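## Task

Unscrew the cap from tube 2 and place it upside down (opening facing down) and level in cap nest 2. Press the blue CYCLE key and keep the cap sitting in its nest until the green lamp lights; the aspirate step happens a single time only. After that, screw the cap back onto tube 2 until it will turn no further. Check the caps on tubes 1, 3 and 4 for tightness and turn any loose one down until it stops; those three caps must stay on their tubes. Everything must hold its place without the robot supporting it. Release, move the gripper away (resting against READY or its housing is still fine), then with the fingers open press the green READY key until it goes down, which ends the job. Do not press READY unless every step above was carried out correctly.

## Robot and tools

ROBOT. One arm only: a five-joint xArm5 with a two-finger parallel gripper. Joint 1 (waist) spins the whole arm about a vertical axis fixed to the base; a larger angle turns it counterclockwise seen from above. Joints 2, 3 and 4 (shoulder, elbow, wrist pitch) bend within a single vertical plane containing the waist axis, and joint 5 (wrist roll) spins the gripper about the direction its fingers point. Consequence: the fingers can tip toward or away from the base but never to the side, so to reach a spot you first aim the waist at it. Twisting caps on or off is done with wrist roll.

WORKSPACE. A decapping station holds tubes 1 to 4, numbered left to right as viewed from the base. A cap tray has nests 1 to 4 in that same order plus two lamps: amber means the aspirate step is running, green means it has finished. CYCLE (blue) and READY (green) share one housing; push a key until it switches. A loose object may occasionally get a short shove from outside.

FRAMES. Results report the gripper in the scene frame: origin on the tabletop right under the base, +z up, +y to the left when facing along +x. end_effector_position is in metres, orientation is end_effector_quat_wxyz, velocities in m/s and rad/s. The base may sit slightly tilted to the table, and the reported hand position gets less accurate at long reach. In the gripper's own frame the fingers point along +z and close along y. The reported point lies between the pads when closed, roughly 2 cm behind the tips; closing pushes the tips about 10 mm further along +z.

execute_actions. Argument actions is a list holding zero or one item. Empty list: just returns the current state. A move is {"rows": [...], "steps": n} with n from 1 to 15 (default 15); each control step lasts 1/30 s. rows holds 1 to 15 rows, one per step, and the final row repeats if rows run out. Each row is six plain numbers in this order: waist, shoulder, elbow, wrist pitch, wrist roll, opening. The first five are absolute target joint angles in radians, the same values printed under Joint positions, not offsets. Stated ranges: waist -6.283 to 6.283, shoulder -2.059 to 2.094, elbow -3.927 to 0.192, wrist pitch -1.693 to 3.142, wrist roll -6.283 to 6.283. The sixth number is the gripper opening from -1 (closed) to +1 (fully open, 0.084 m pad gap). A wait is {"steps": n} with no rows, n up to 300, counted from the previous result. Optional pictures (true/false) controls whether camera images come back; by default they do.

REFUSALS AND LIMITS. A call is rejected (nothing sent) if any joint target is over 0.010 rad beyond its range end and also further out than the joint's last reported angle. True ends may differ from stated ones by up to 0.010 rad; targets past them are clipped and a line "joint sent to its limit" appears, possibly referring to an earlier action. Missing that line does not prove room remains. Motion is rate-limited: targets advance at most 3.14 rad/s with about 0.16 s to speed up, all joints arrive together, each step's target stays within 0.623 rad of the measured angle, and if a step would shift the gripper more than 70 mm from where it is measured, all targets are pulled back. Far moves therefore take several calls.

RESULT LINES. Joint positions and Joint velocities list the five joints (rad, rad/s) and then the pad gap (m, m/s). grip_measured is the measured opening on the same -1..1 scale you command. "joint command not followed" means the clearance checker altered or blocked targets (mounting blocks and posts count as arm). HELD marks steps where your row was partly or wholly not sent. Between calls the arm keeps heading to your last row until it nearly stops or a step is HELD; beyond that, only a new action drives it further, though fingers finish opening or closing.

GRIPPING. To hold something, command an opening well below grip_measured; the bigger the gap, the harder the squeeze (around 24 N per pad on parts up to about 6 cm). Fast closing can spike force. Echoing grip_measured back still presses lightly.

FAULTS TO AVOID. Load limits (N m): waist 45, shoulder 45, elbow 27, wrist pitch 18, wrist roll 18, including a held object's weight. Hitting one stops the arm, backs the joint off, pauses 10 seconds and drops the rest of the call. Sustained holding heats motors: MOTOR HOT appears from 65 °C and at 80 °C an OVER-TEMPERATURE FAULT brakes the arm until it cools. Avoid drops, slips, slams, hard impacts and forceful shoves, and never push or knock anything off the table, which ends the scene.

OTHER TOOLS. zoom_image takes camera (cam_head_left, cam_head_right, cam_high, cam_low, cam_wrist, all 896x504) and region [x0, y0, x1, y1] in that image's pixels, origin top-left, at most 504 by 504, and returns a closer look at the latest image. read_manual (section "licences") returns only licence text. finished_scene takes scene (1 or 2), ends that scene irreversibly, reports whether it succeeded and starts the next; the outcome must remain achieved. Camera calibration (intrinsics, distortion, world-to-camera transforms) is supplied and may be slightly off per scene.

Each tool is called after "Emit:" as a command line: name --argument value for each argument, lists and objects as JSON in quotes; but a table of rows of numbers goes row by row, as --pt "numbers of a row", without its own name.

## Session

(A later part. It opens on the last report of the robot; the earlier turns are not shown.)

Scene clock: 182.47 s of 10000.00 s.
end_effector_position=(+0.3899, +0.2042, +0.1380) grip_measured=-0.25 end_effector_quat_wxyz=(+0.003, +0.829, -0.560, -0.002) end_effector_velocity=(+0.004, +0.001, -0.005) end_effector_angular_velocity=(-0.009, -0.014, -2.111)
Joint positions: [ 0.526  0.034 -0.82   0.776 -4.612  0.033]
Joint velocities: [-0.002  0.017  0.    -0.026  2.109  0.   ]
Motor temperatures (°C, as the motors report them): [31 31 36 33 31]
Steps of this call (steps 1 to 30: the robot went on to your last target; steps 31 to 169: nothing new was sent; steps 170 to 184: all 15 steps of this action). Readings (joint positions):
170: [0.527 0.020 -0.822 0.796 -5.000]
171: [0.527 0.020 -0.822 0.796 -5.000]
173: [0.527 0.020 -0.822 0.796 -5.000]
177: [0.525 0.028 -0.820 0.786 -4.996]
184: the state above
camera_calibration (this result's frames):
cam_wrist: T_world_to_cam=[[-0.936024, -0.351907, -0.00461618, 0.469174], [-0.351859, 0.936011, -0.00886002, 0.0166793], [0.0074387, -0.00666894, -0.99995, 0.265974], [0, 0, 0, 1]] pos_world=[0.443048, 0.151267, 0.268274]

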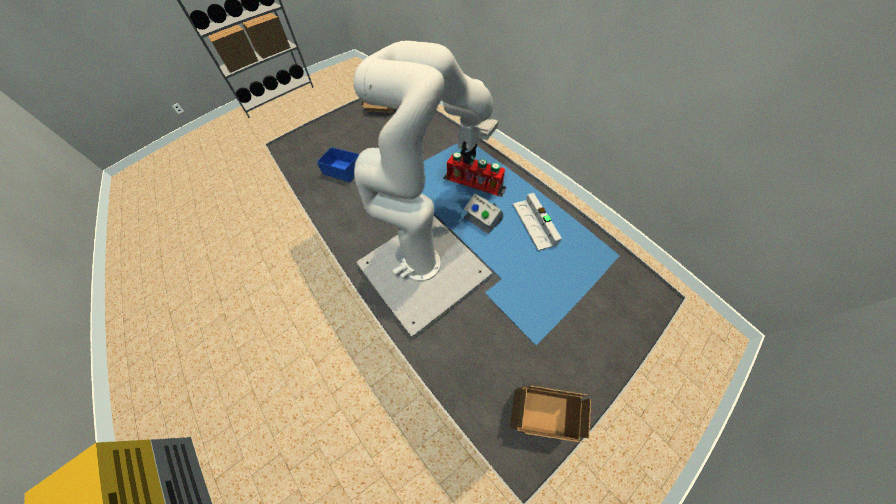

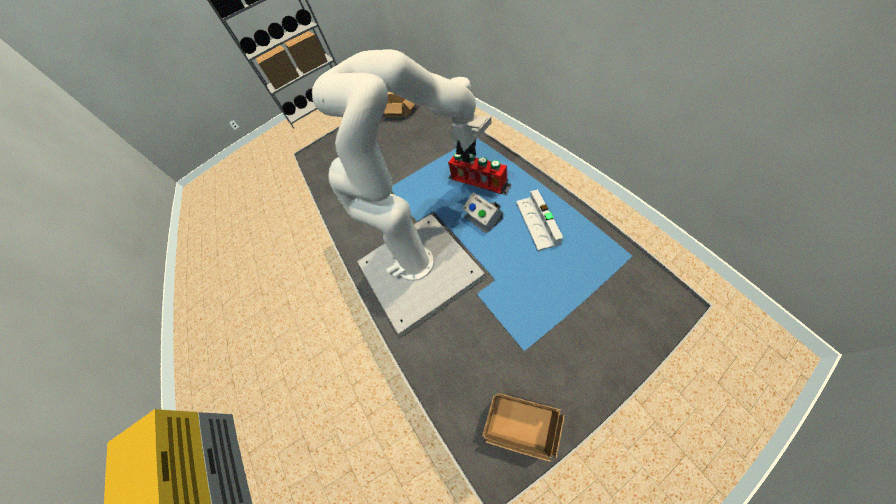

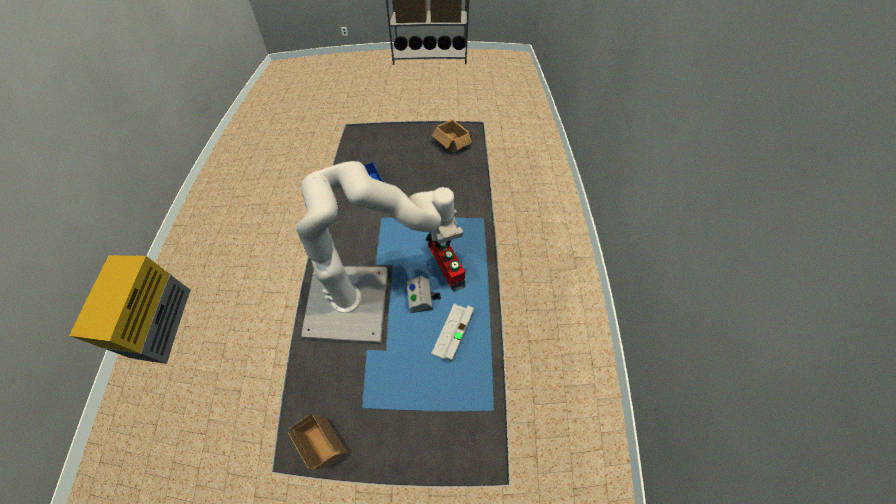

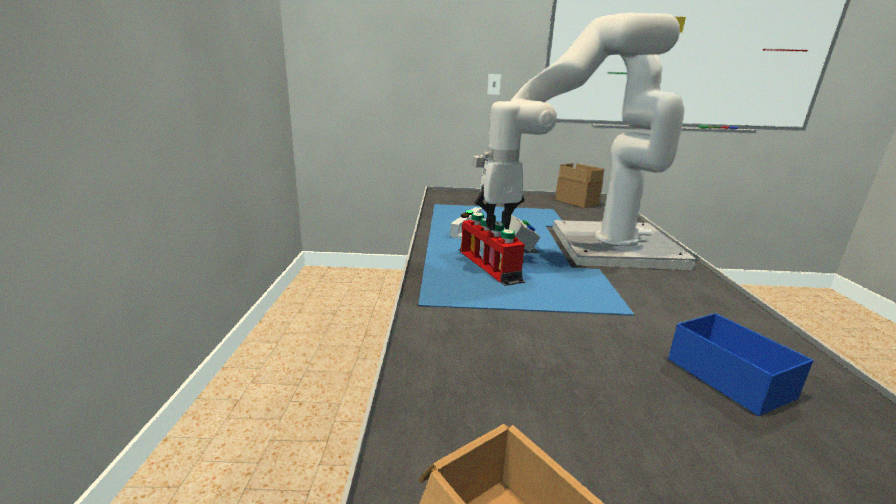

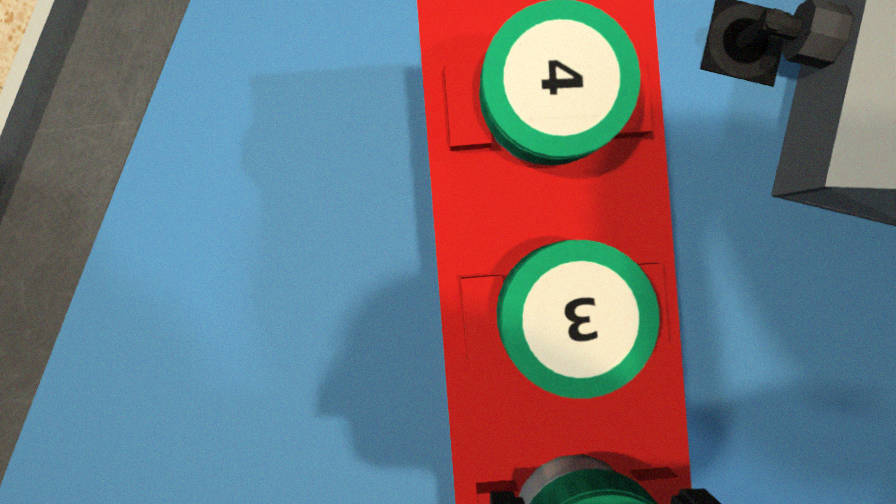

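Emit:
execute_actions --actions '[{"rows":[[0.527,0.036,-0.815,0.779,-4.2,-0.8],[0.527,0.036,-0.815,0.779,-4.0,-0.8],[0.527,0.037,-0.815,0.778,-3.8,-0.8],[0.527,0.037,-0.815,0.778,-3.6,-0.8],[0.527,0.038,-0.815,0.777,-3.4,-0.8],[0.527,0.038,-0.815,0.777,-3.2,-0.8],[0.527,0.039,-0.815,0.776,-3.0,-0.8],[0.527,0.039,-0.815,0.776,-2.8,-0.8],[0.527,0.04,-0.815,0.775,-2.6,-0.8],[0.527,0.04,-0.815,0.775,-2.4,-0.8],[0.527,0.04,-0.815,0.775,-2.2,-0.8],[0.527,0.041,-0.814,0.773,-2.0,-0.8],[0.527,0.041,-0.814,0.773,-1.8,-0.8],[0.527,0.041,-0.814,0.773,-1.6,-0.8],[0.527,0.042,-0.814,0.772,-1.4,-0.8]],"steps":15}]' --pictures false

Emit:
execute_actions --actions '[{"rows":[[0.527,0.042,-0.814,0.772,-1.2,-0.8],[0.527,0.042,-0.814,0.772,-1.0,-0.8],[0.527,0.043,-0.814,0.771,-0.8,-0.8],[0.527,0.043,-0.814,0.771,-0.6,-0.8],[0.527,0.043,-0.814,0.771,-0.4,-0.8],[0.527,0.044,-0.814,0.77,-0.2,-0.8],[0.527,0.044,-0.814,0.77,0.0,-0.8],[0.527,0.044,-0.814,0.77,0.2,-0.8],[0.527,0.045,-0.813,0.768,0.4,-0.8],[0.527,0.045,-0.813,0.768,0.6,-0.8],[0.527,0.045,-0.813,0.768,0.8,-0.8],[0.527,0.046,-0.813,0.767,1.0,-0.8],[0.527,0.046,-0.813,0.767,1.2,-0.8],[0.527,0.046,-0.813,0.767,1.4,-0.8],[0.527,0.046,-0.813,0.767,1.6,-0.8]],"steps":15}]' --pictures false

Emit:
execute_actions --actions '[{"rows":[[0.527,0.046,-0.813,0.767,1.8,-0.8],[0.527,0.046,-0.813,0.767,2.0,-0.8],[0.527,0.047,-0.813,0.766,2.2,-0.8],[0.527,0.047,-0.813,0.766,2.4,-0.8],[0.527,0.047,-0.813,0.766,2.6,-0.8],[0.527,0.048,-0.813,0.765,2.8,-0.8],[0.527,0.048,-0.813,0.765,3.0,-0.8],[0.527,0.048,-0.813,0.765,3.2,-0.8],[0.527,0.049,-0.813,0.764,3.4,-0.8],[0.527,0.049,-0.813,0.764,3.6,-0.8],[0.527,0.049,-0.813,0.764,3.8,-0.8],[0.527,0.05,-0.813,0.763,4.0,-0.8],[0.527,0.05,-0.813,0.763,4.2,-0.8],[0.527,0.05,-0.813,0.763,4.4,-0.8],[0.527,0.05,-0.813,0.763,4.6,-0.8]],"steps":15}]' --pictures false

Emit:
execute_actions --actions '[{"rows":[[0.527,0.05,-0.813,0.763,4.8,-0.8],[0.527,0.05,-0.813,0.763,4.95,-0.8]],"steps":15}]'

Scene clock: 191.47 s of 10000.00 s.
end_effector_position=(+0.3907, +0.2039, +0.1363) grip_measured=-0.25 end_effector_quat_wxyz=(-0.003, -0.388, +0.922, +0.000) end_effector_velocity=(-0.009, -0.009, -0.010) end_effector_angular_velocity=(-0.030, +0.029, -2.622)
Joint positions: [ 0.525  0.038 -0.818  0.769 -3.457  0.033]
Joint velocities: [-0.009  0.008  0.016  0.015  2.613  0.   ]
Motor temperatures (°C, as the motors report them): [31 30 35 34 31]
Steps of this call (steps 1 to 30: the robot went on to your last target; steps 31 to 255: nothing new was sent; steps 256 to 270: all 15 steps of this action). Readings (joint positions):
256: [0.527 0.035 -0.819 0.773 -4.400]
257: [0.527 0.035 -0.819 0.773 -4.396]
259: [0.528 0.035 -0.819 0.772 -4.354]
263: [0.528 0.036 -0.819 0.770 -4.078]
270: the state above

Scene clock: 191.97 s of 10000.00 s.
end_effector_position=(+0.3858, +0.2057, +0.1310) grip_measured=-0.25 end_effector_quat_wxyz=(-0.007, +0.251, +0.968, -0.006) end_effector_velocity=(+0.012, +0.011, +0.007) end_effector_angular_velocity=(-0.019, -0.060, -2.604)
Joint positions: [ 0.533  0.046 -0.813  0.768 -2.144  0.033]
Joint velocities: [ 0.009  0.005 -0.017 -0.033  2.613  0.001]
Motor temperatures (°C, as the motors report them): [31 30 35 33 31]
Steps of this call (steps 1 to 15: all 15 steps of this action). Readings (joint positions):
1: [0.524 0.039 -0.818 0.770 -3.370]
2: [0.524 0.039 -0.816 0.771 -3.282]
4: [0.525 0.041 -0.813 0.773 -3.107]
8: [0.529 0.043 -0.810 0.774 -2.757]
15: the state above

Scene clock: 192.47 s of 10000.00 s.
end_effector_position=(+0.3910, +0.2037, +0.1322) grip_measured=-0.24 end_effector_quat_wxyz=(-0.001, +0.793, +0.609, -0.003) end_effector_velocity=(-0.000, -0.006, -0.007) end_effector_angular_velocity=(-0.019, +0.005, -2.627)
Joint positions: [ 0.524  0.048 -0.816  0.758 -0.83   0.033]
Joint velocities: [-0.013  0.012  0.006 -0.005  2.614  0.   ]
Motor temperatures (°C, as the motors report them): [31 30 35 34 31]
Steps of this call (steps 1 to 15: all 15 steps of this action). Readings (joint positions):
1: [0.534 0.046 -0.813 0.767 -2.056]
2: [0.534 0.046 -0.814 0.766 -1.969]
4: [0.532 0.046 -0.815 0.765 -1.794]
8: [0.528 0.046 -0.817 0.762 -1.443]
15: the state above

Scene clock: 192.97 s of 10000.00 s.
end_effector_position=(+0.3853, +0.2034, +0.1278) grip_measured=-0.25 end_effector_quat_wxyz=(+0.005, +1.000, +0.001, -0.010) end_effector_velocity=(+0.001, +0.013, +0.005) end_effector_angular_velocity=(-0.044, -0.041, -2.587)
Joint positions: [ 0.529  0.051 -0.81   0.765  0.484  0.033]
Joint velocities: [ 0.026  0.    -0.013 -0.005  2.614 -0.   ]
Motor temperatures (°C, as the motors report them): [31 30 35 34 31]
Steps of this call (steps 1 to 15: all 15 steps of this action). Readings (joint positions):
1: [0.523 0.048 -0.816 0.758 -0.743]
2: [0.523 0.049 -0.815 0.758 -0.655]
4: [0.522 0.049 -0.814 0.759 -0.480]
8: [0.523 0.049 -0.812 0.762 -0.129]
15: the state above
camera_calibration (this result's frames):
cam_wrist: T_world_to_cam=[[-0.0207567, -0.999784, -0.00122955, 0.243282], [-0.999721, 0.0207415, 0.011286, 0.448985], [-0.0112581, 0.00146347, -0.999936, 0.261326], [0, 0, 0, 1]] pos_world=[0.456851, 0.233534, 0.256541]

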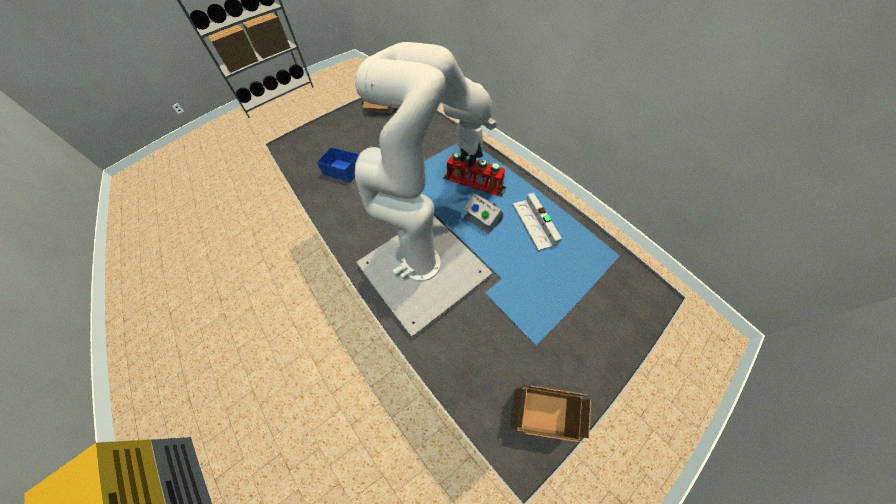

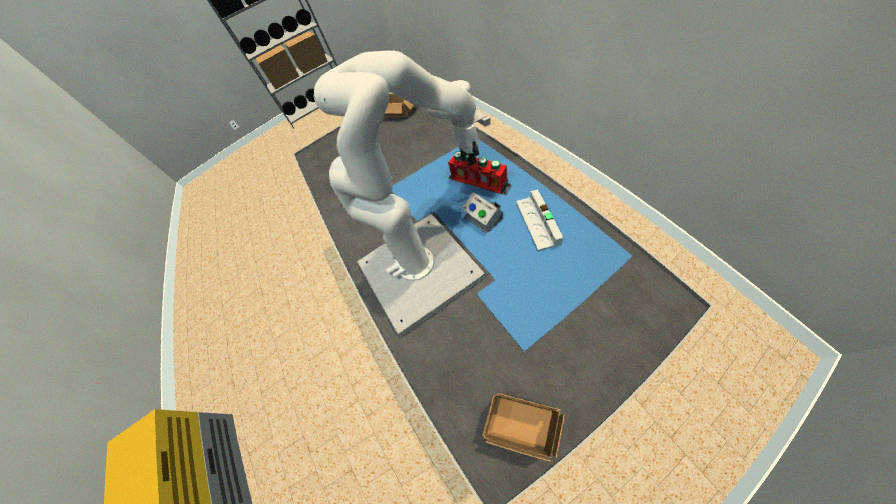

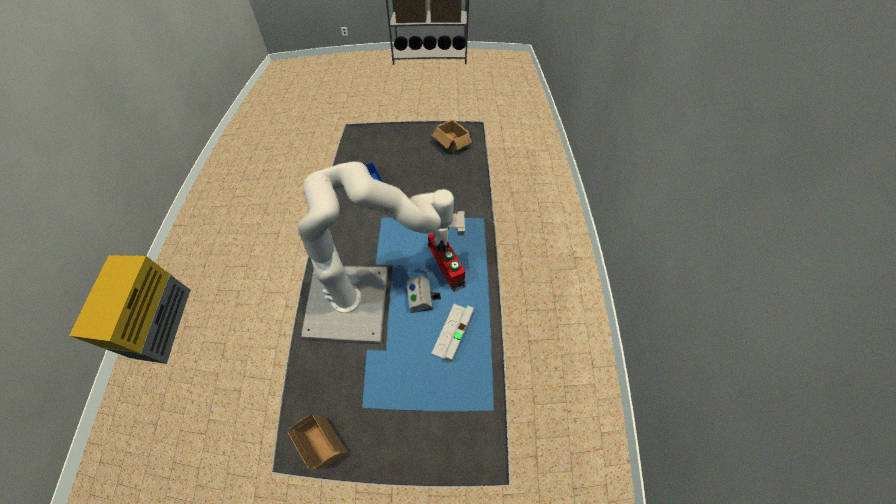

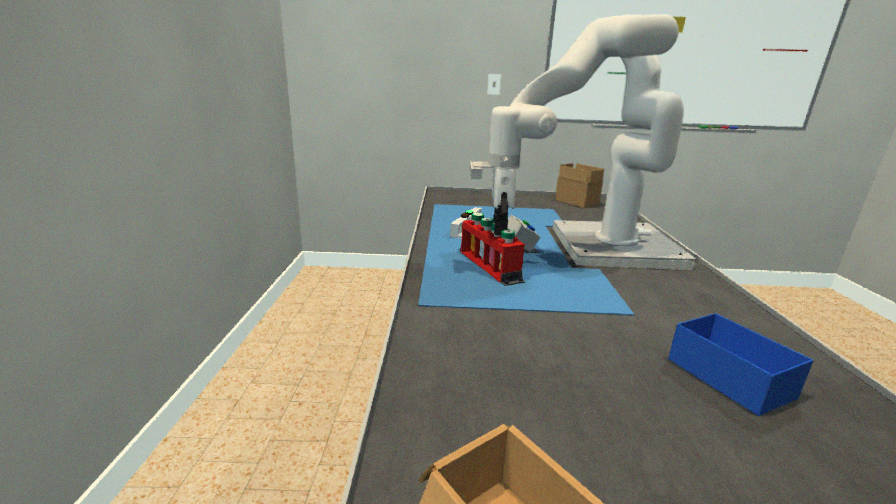

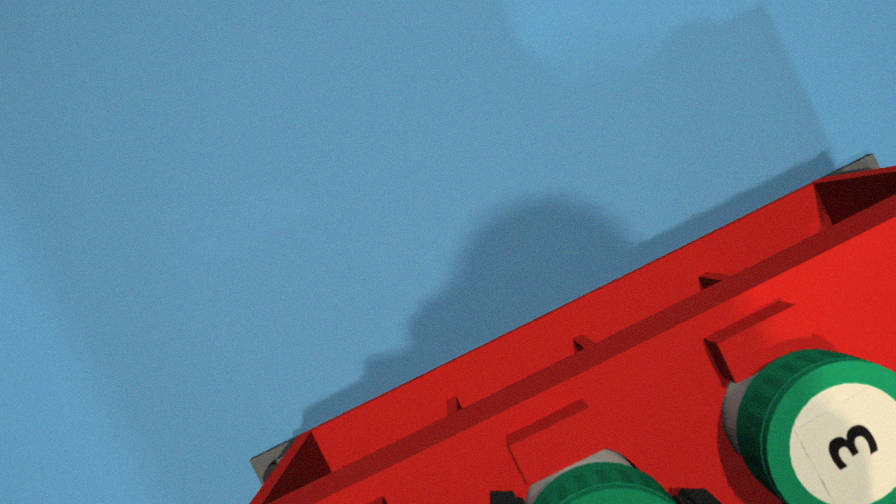

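Emit:
execute_actions --actions '[{"rows":[[0.527,0.046,-0.813,0.767,4.95,-0.8]],"steps":15}]' --pictures false

Scene clock: 195.93 s of 10000.00 s.
end_effector_position=(+0.3889, +0.2042, +0.1313) grip_measured=-0.24 end_effector_quat_wxyz=(-0.002, +0.615, +0.788, -0.004) end_effector_velocity=(-0.000, -0.000, +0.000) end_effector_angular_velocity=(+0.001, -0.002, -0.000)
Joint positions: [ 0.527  0.047 -0.813  0.76   4.95   0.034]
Joint velocities: [-0.001 -0.002  0.003 -0.004 -0.     0.   ]
Motor temperatures (°C, as the motors report them): [31 30 35 34 31]
Steps of this call (steps 1 to 74: the robot went on to your last target; steps 75 to 89: all 15 steps of this action). Readings (joint positions):
75: [0.526 0.050 -0.816 0.759 4.950]
76: [0.526 0.049 -0.816 0.759 4.950]
78: [0.527 0.048 -0.815 0.761 4.950]
82: [0.527 0.048 -0.814 0.761 4.950]
89: the state above

Emit:
execute_actions --actions '[{"rows":[[0.527,0.046,-0.813,0.767,4.95,0.3],[0.527,0.046,-0.813,0.767,4.95,0.3],[0.527,0.046,-0.813,0.767,4.95,0.3],[0.527,0.046,-0.813,0.767,4.95,0.3],[0.527,0.046,-0.813,0.767,4.95,0.3],[0.527,0.046,-0.813,0.767,4.95,0.3],[0.527,-0.04,-0.833,0.873,4.75,0.3]],"steps":15}]'

Scene clock: 203.47 s of 10000.00 s.
end_effector_position=(+0.3847, +0.2023, +0.1657) grip_measured=+0.29 end_effector_quat_wxyz=(-0.003, +0.544, +0.839, -0.004) end_effector_velocity=(-0.009, -0.007, +0.054) end_effector_angular_velocity=(+0.000, +0.006, +0.309)
Joint positions: [ 0.528 -0.033 -0.833  0.86   4.775  0.056]
Joint velocities: [-0.004 -0.126 -0.03   0.162 -0.314  0.   ]
Motor temperatures (°C, as the motors report them): [31 31 35 34 31]
Steps of this call (steps 1 to 15: the robot went on to your last target; steps 16 to 211: nothing new was sent; steps 212 to 226: all 15 steps of this action). Readings (joint positions):
212: [0.527 0.046 -0.813 0.760 4.950]
213: [0.527 0.046 -0.813 0.760 4.950]
215: [0.530 0.045 -0.806 0.769 4.950]
219: [0.529 0.045 -0.807 0.773 4.946]
226: the state above
camera_calibration (this result's frames):
cam_wrist: T_world_to_cam=[[0.921335, 0.388151, -0.0219409, -0.39759], [0.388066, -0.921595, -0.00815879, 0.107906], [-0.0233875, -0.000997546, -0.999726, 0.304414], [0, 0, 0, 1]] pos_world=[0.331558, 0.254074, 0.296487]

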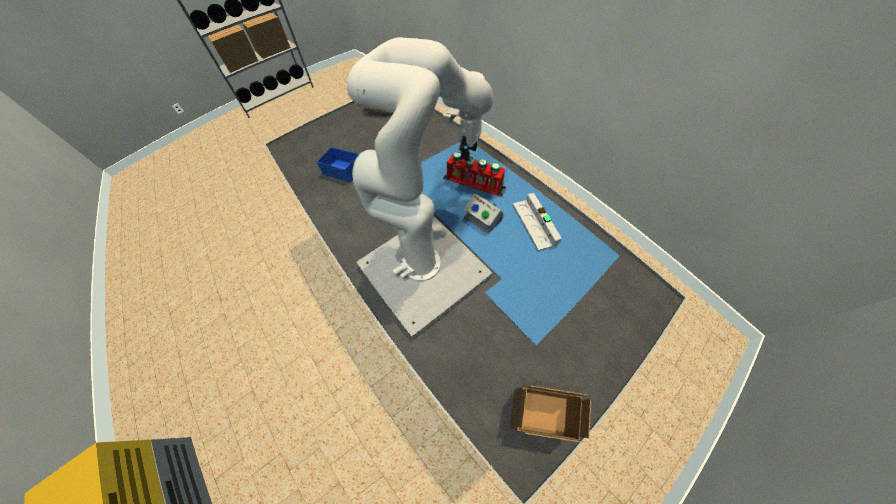

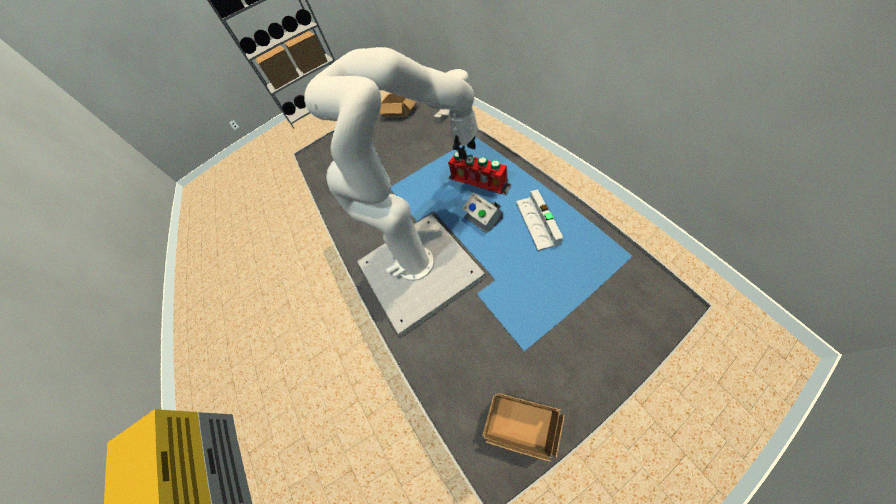

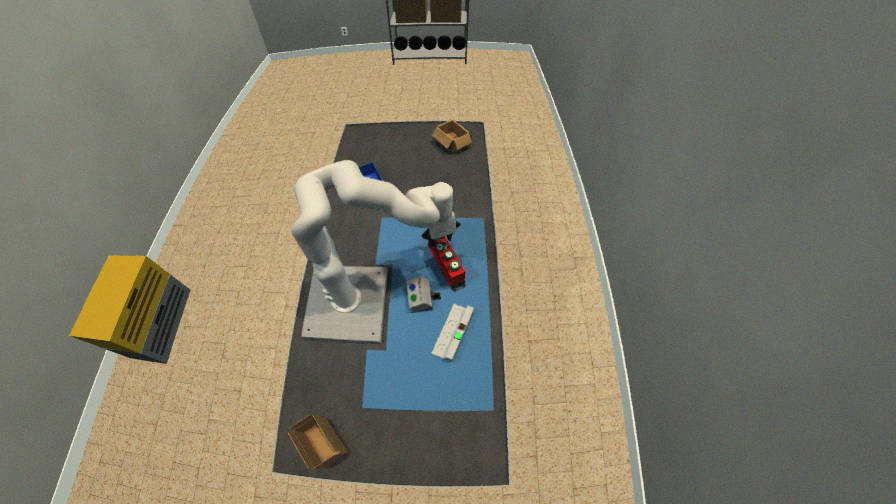

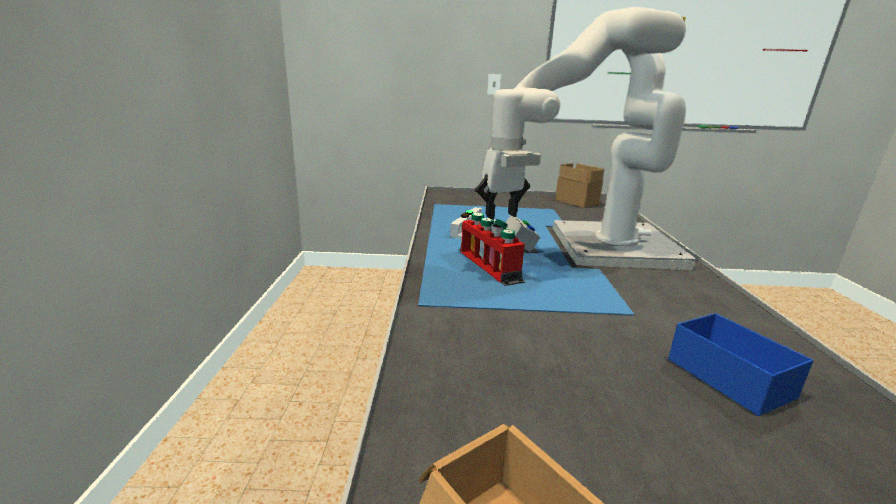

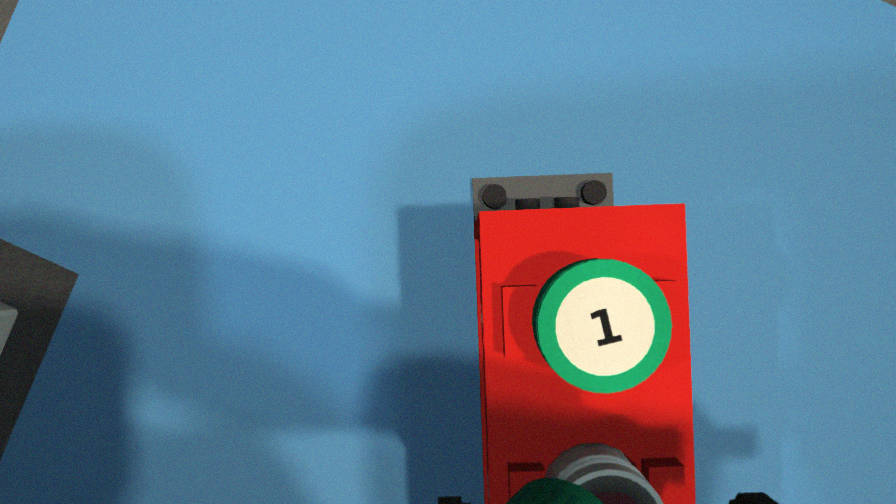

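Emit:
zoom_image --camera "cam_low" --region '[450,190,540,260]'

Emit:
zoom_image --camera "cam_high" --region '[410,215,490,295]'

Region (450, 190, 540, 260) of cam_low's 896x504 image, scaled by 5.600, with more detail than that image has.

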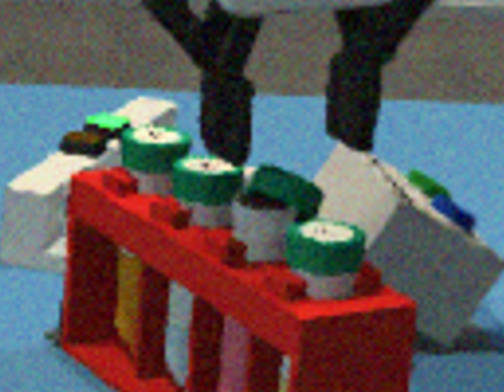

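Region (410, 215, 490, 295) of cam_high's 896x504 image, scaled by 6.300, with more detail than that image has.

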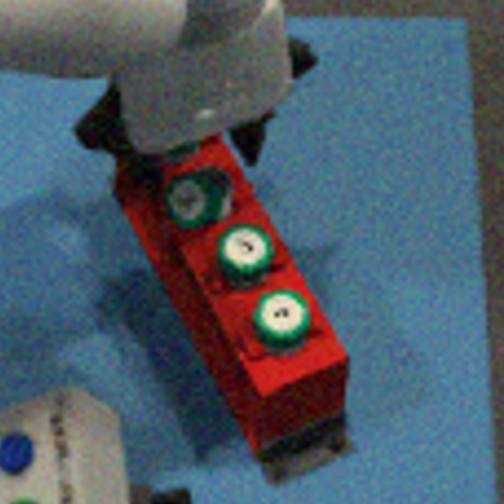

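Emit:
execute_actions --actions '[{"rows":[[0.527,-0.07,-0.8,0.87,4.75,0.6],[0.527,-0.07,-0.8,0.87,4.75,0.6],[0.527,-0.07,-0.8,0.87,4.75,0.6],[0.527,-0.07,-0.8,0.87,4.75,0.6],[0.527,-0.04,-0.793,0.833,4.75,0.6],[0.527,-0.04,-0.793,0.833,4.75,0.6],[0.527,-0.02,-0.788,0.808,4.75,0.6],[0.527,-0.02,-0.788,0.808,4.75,0.6],[0.527,-0.005,-0.785,0.79,4.75,0.6],[0.527,0.006,-0.782,0.776,4.75,0.6]],"steps":15}]'

Emit:
zoom_image --camera "cam_low" --region '[450,180,540,250]'

Scene clock: 215.20 s of 10000.00 s.
end_effector_position=(+0.3779, +0.1984, +0.1387) grip_measured=+0.59 end_effector_quat_wxyz=(-0.005, +0.533, +0.846, -0.008) end_effector_velocity=(+0.006, +0.003, -0.037) end_effector_angular_velocity=(+0.006, -0.011, -0.000)
Joint positions: [ 0.527 -0.    -0.783  0.787  4.75   0.069]
Joint velocities: [ 0.     0.09   0.022 -0.124  0.     0.   ]
Motor temperatures (°C, as the motors report them): [31 31 36 34 31]
Steps of this call (steps 1 to 30: the robot went on to your last target; steps 31 to 337: nothing new was sent; steps 338 to 352: all 15 steps of this action). Readings (joint positions):
338: [0.527 -0.040 -0.833 0.873 4.750]
339: [0.527 -0.042 -0.831 0.873 4.750]
341: [0.527 -0.054 -0.818 0.872 4.750]
345: [0.527 -0.053 -0.802 0.851 4.750]
352: the state above
camera_calibration (this result's frames):
cam_wrist: T_world_to_cam=[[0.911352, 0.410482, -0.0306966, -0.389867], [0.410442, -0.911853, -0.00787783, 0.0963514], [-0.0312245, -0.00541969, -0.999498, 0.281057], [0, 0, 0, 1]] pos_world=[0.324535, 0.249415, 0.269707]

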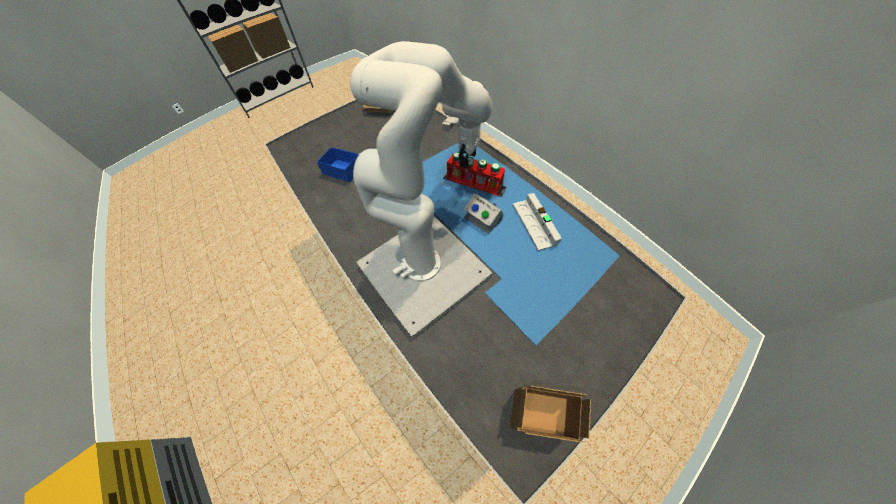

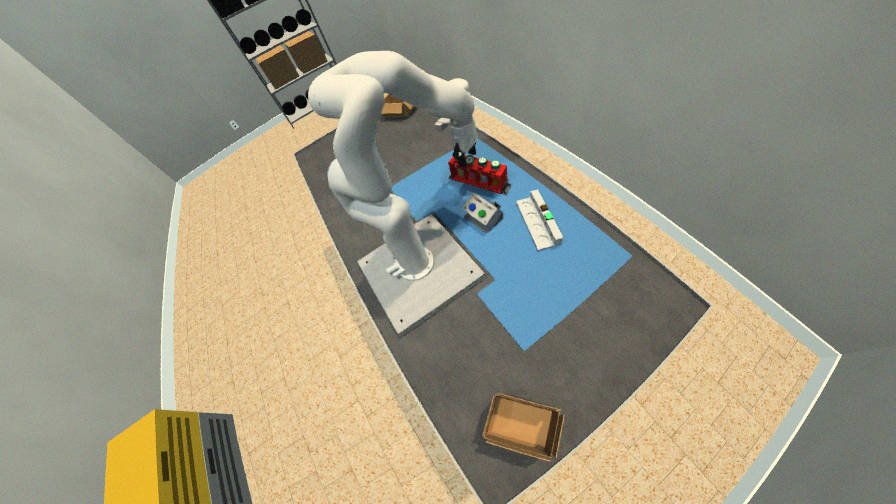

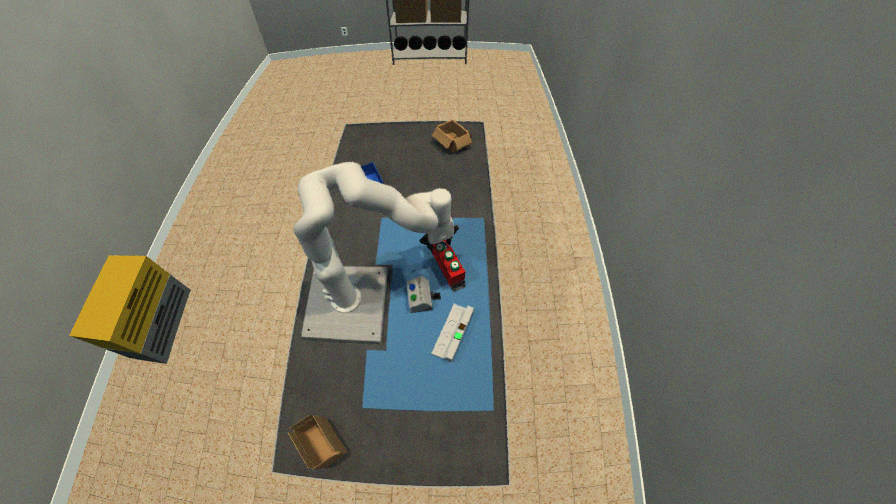

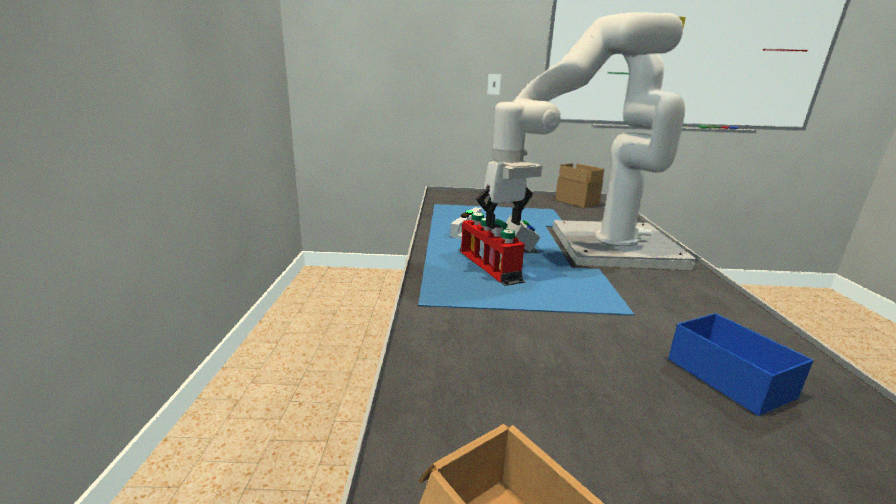

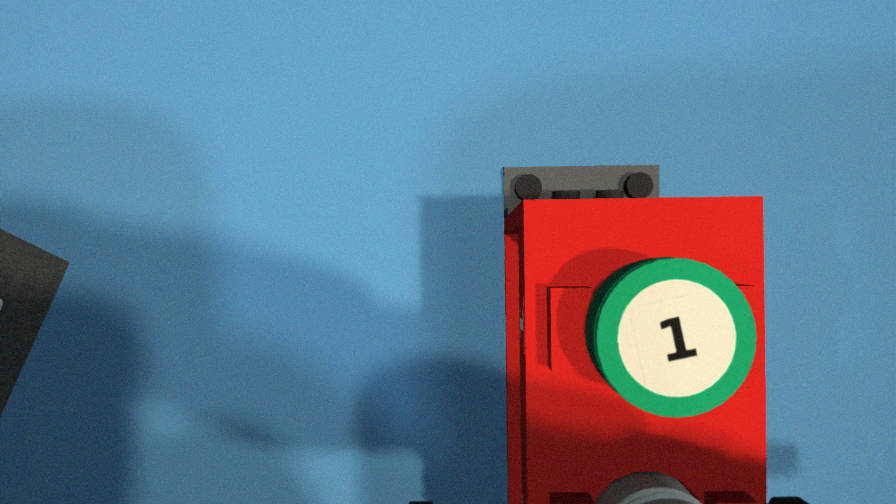

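Region (450, 180, 540, 250) of cam_low's 896x504 image, scaled by 5.600, with more detail than that image has.

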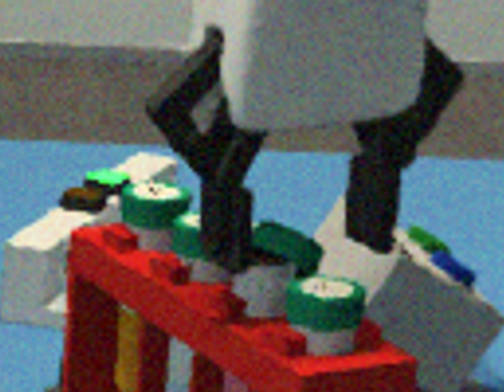

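Emit:
execute_actions --actions '[{"rows":[[0.527,0.012,-0.781,0.769,4.75,0.6],[0.527,0.018,-0.78,0.762,4.75,0.6],[0.527,0.018,-0.78,0.762,4.75,0.6],[0.527,0.018,-0.78,0.762,4.75,0.6],[0.527,0.018,-0.78,0.762,4.75,0.4],[0.527,0.018,-0.78,0.762,4.75,0.3],[0.527,0.018,-0.78,0.762,4.75,0.2],[0.527,0.018,-0.78,0.762,4.75,0.1],[0.527,0.018,-0.78,0.762,4.75,0.0],[0.527,0.018,-0.78,0.762,4.75,-0.1],[0.527,0.018,-0.78,0.762,4.75,-0.2],[0.527,0.018,-0.78,0.762,4.75,-0.35],[0.527,0.018,-0.78,0.762,4.75,-0.6]],"steps":15}]'

Emit:
zoom_image --camera "cam_low" --region '[450,180,540,250]'

Scene clock: 220.70 s of 10000.00 s.
end_effector_position=(+0.3857, +0.2024, +0.1358) grip_measured=-0.13 end_effector_quat_wxyz=(+0.001, +0.533, +0.846, +0.002) end_effector_velocity=(+0.007, +0.003, -0.000) end_effector_angular_velocity=(+0.017, -0.032, -0.001)
Joint positions: [ 0.527  0.018 -0.789  0.751  4.75   0.038]
Joint velocities: [-0.     0.001  0.009 -0.046  0.001 -0.022]
Motor temperatures (°C, as the motors report them): [31 31 36 33 31]
Steps of this call (steps 1 to 30: the robot went on to your last target; steps 31 to 150: nothing new was sent; steps 151 to 165: all 15 steps of this action). Readings (joint positions):
151: [0.527 0.006 -0.782 0.776 4.750]
152: [0.527 0.007 -0.782 0.775 4.750]
154: [0.527 0.010 -0.782 0.770 4.750]
158: [0.527 0.017 -0.781 0.763 4.750]
165: the state above
camera_calibration (this result's frames):
cam_wrist: T_world_to_cam=[[0.911858, 0.410448, -0.00691312, -0.402099], [0.410381, -0.911867, -0.00931519, 0.0969344], [-0.0101272, 0.00565712, -0.999933, 0.268071], [0, 0, 0, 1]] pos_world=[0.329592, 0.251915, 0.266176]

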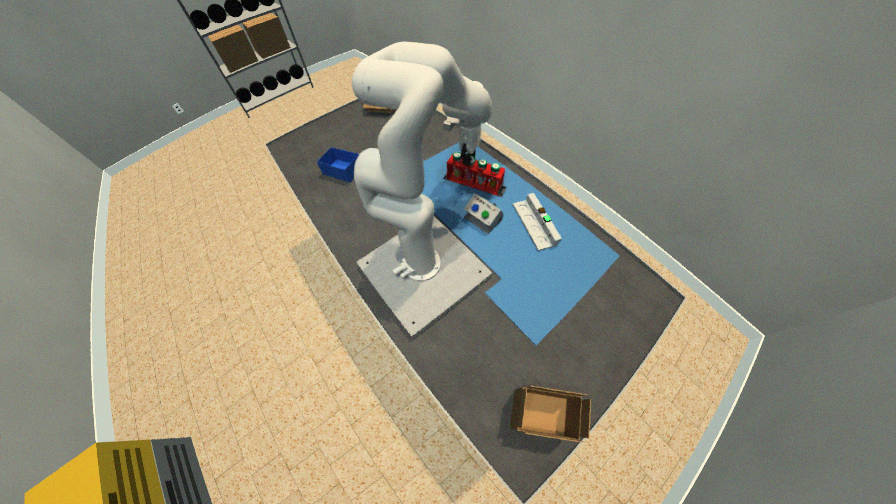

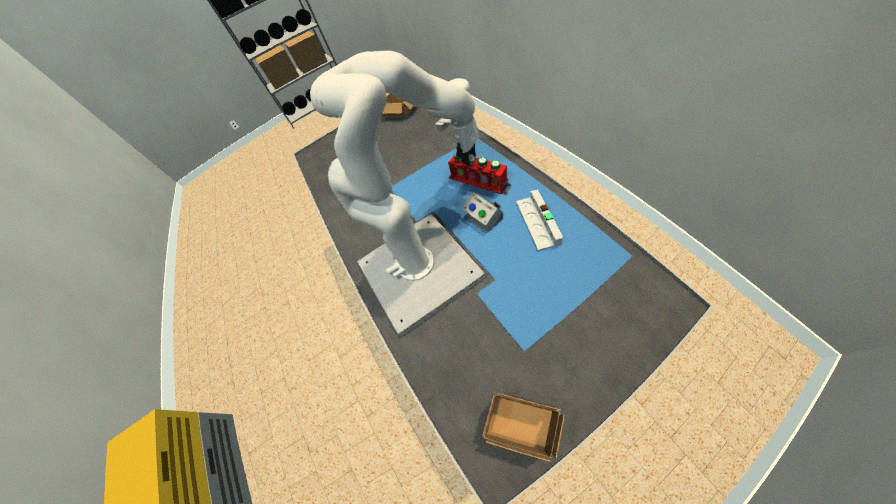

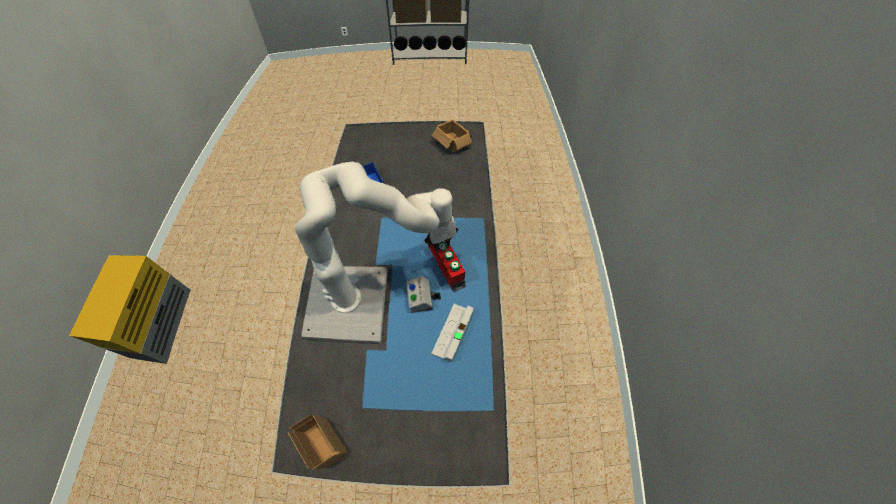

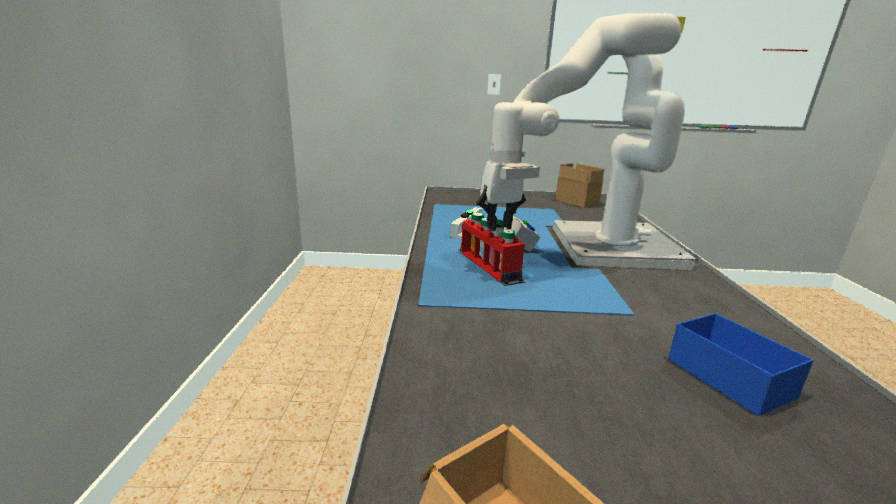

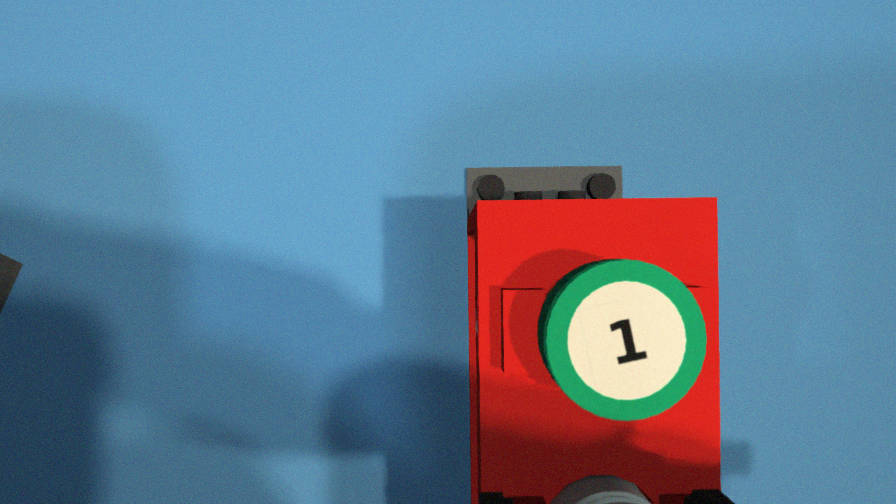

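Region (450, 180, 540, 250) of cam_low's 896x504 image, scaled by 5.600, with more detail than that image has.

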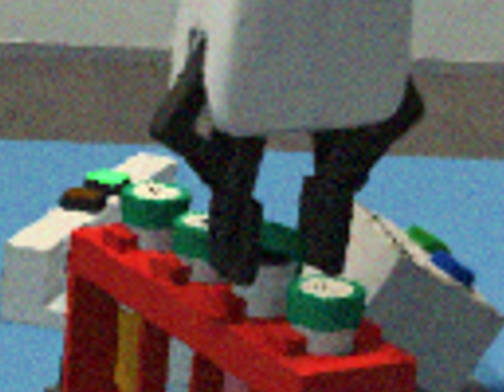

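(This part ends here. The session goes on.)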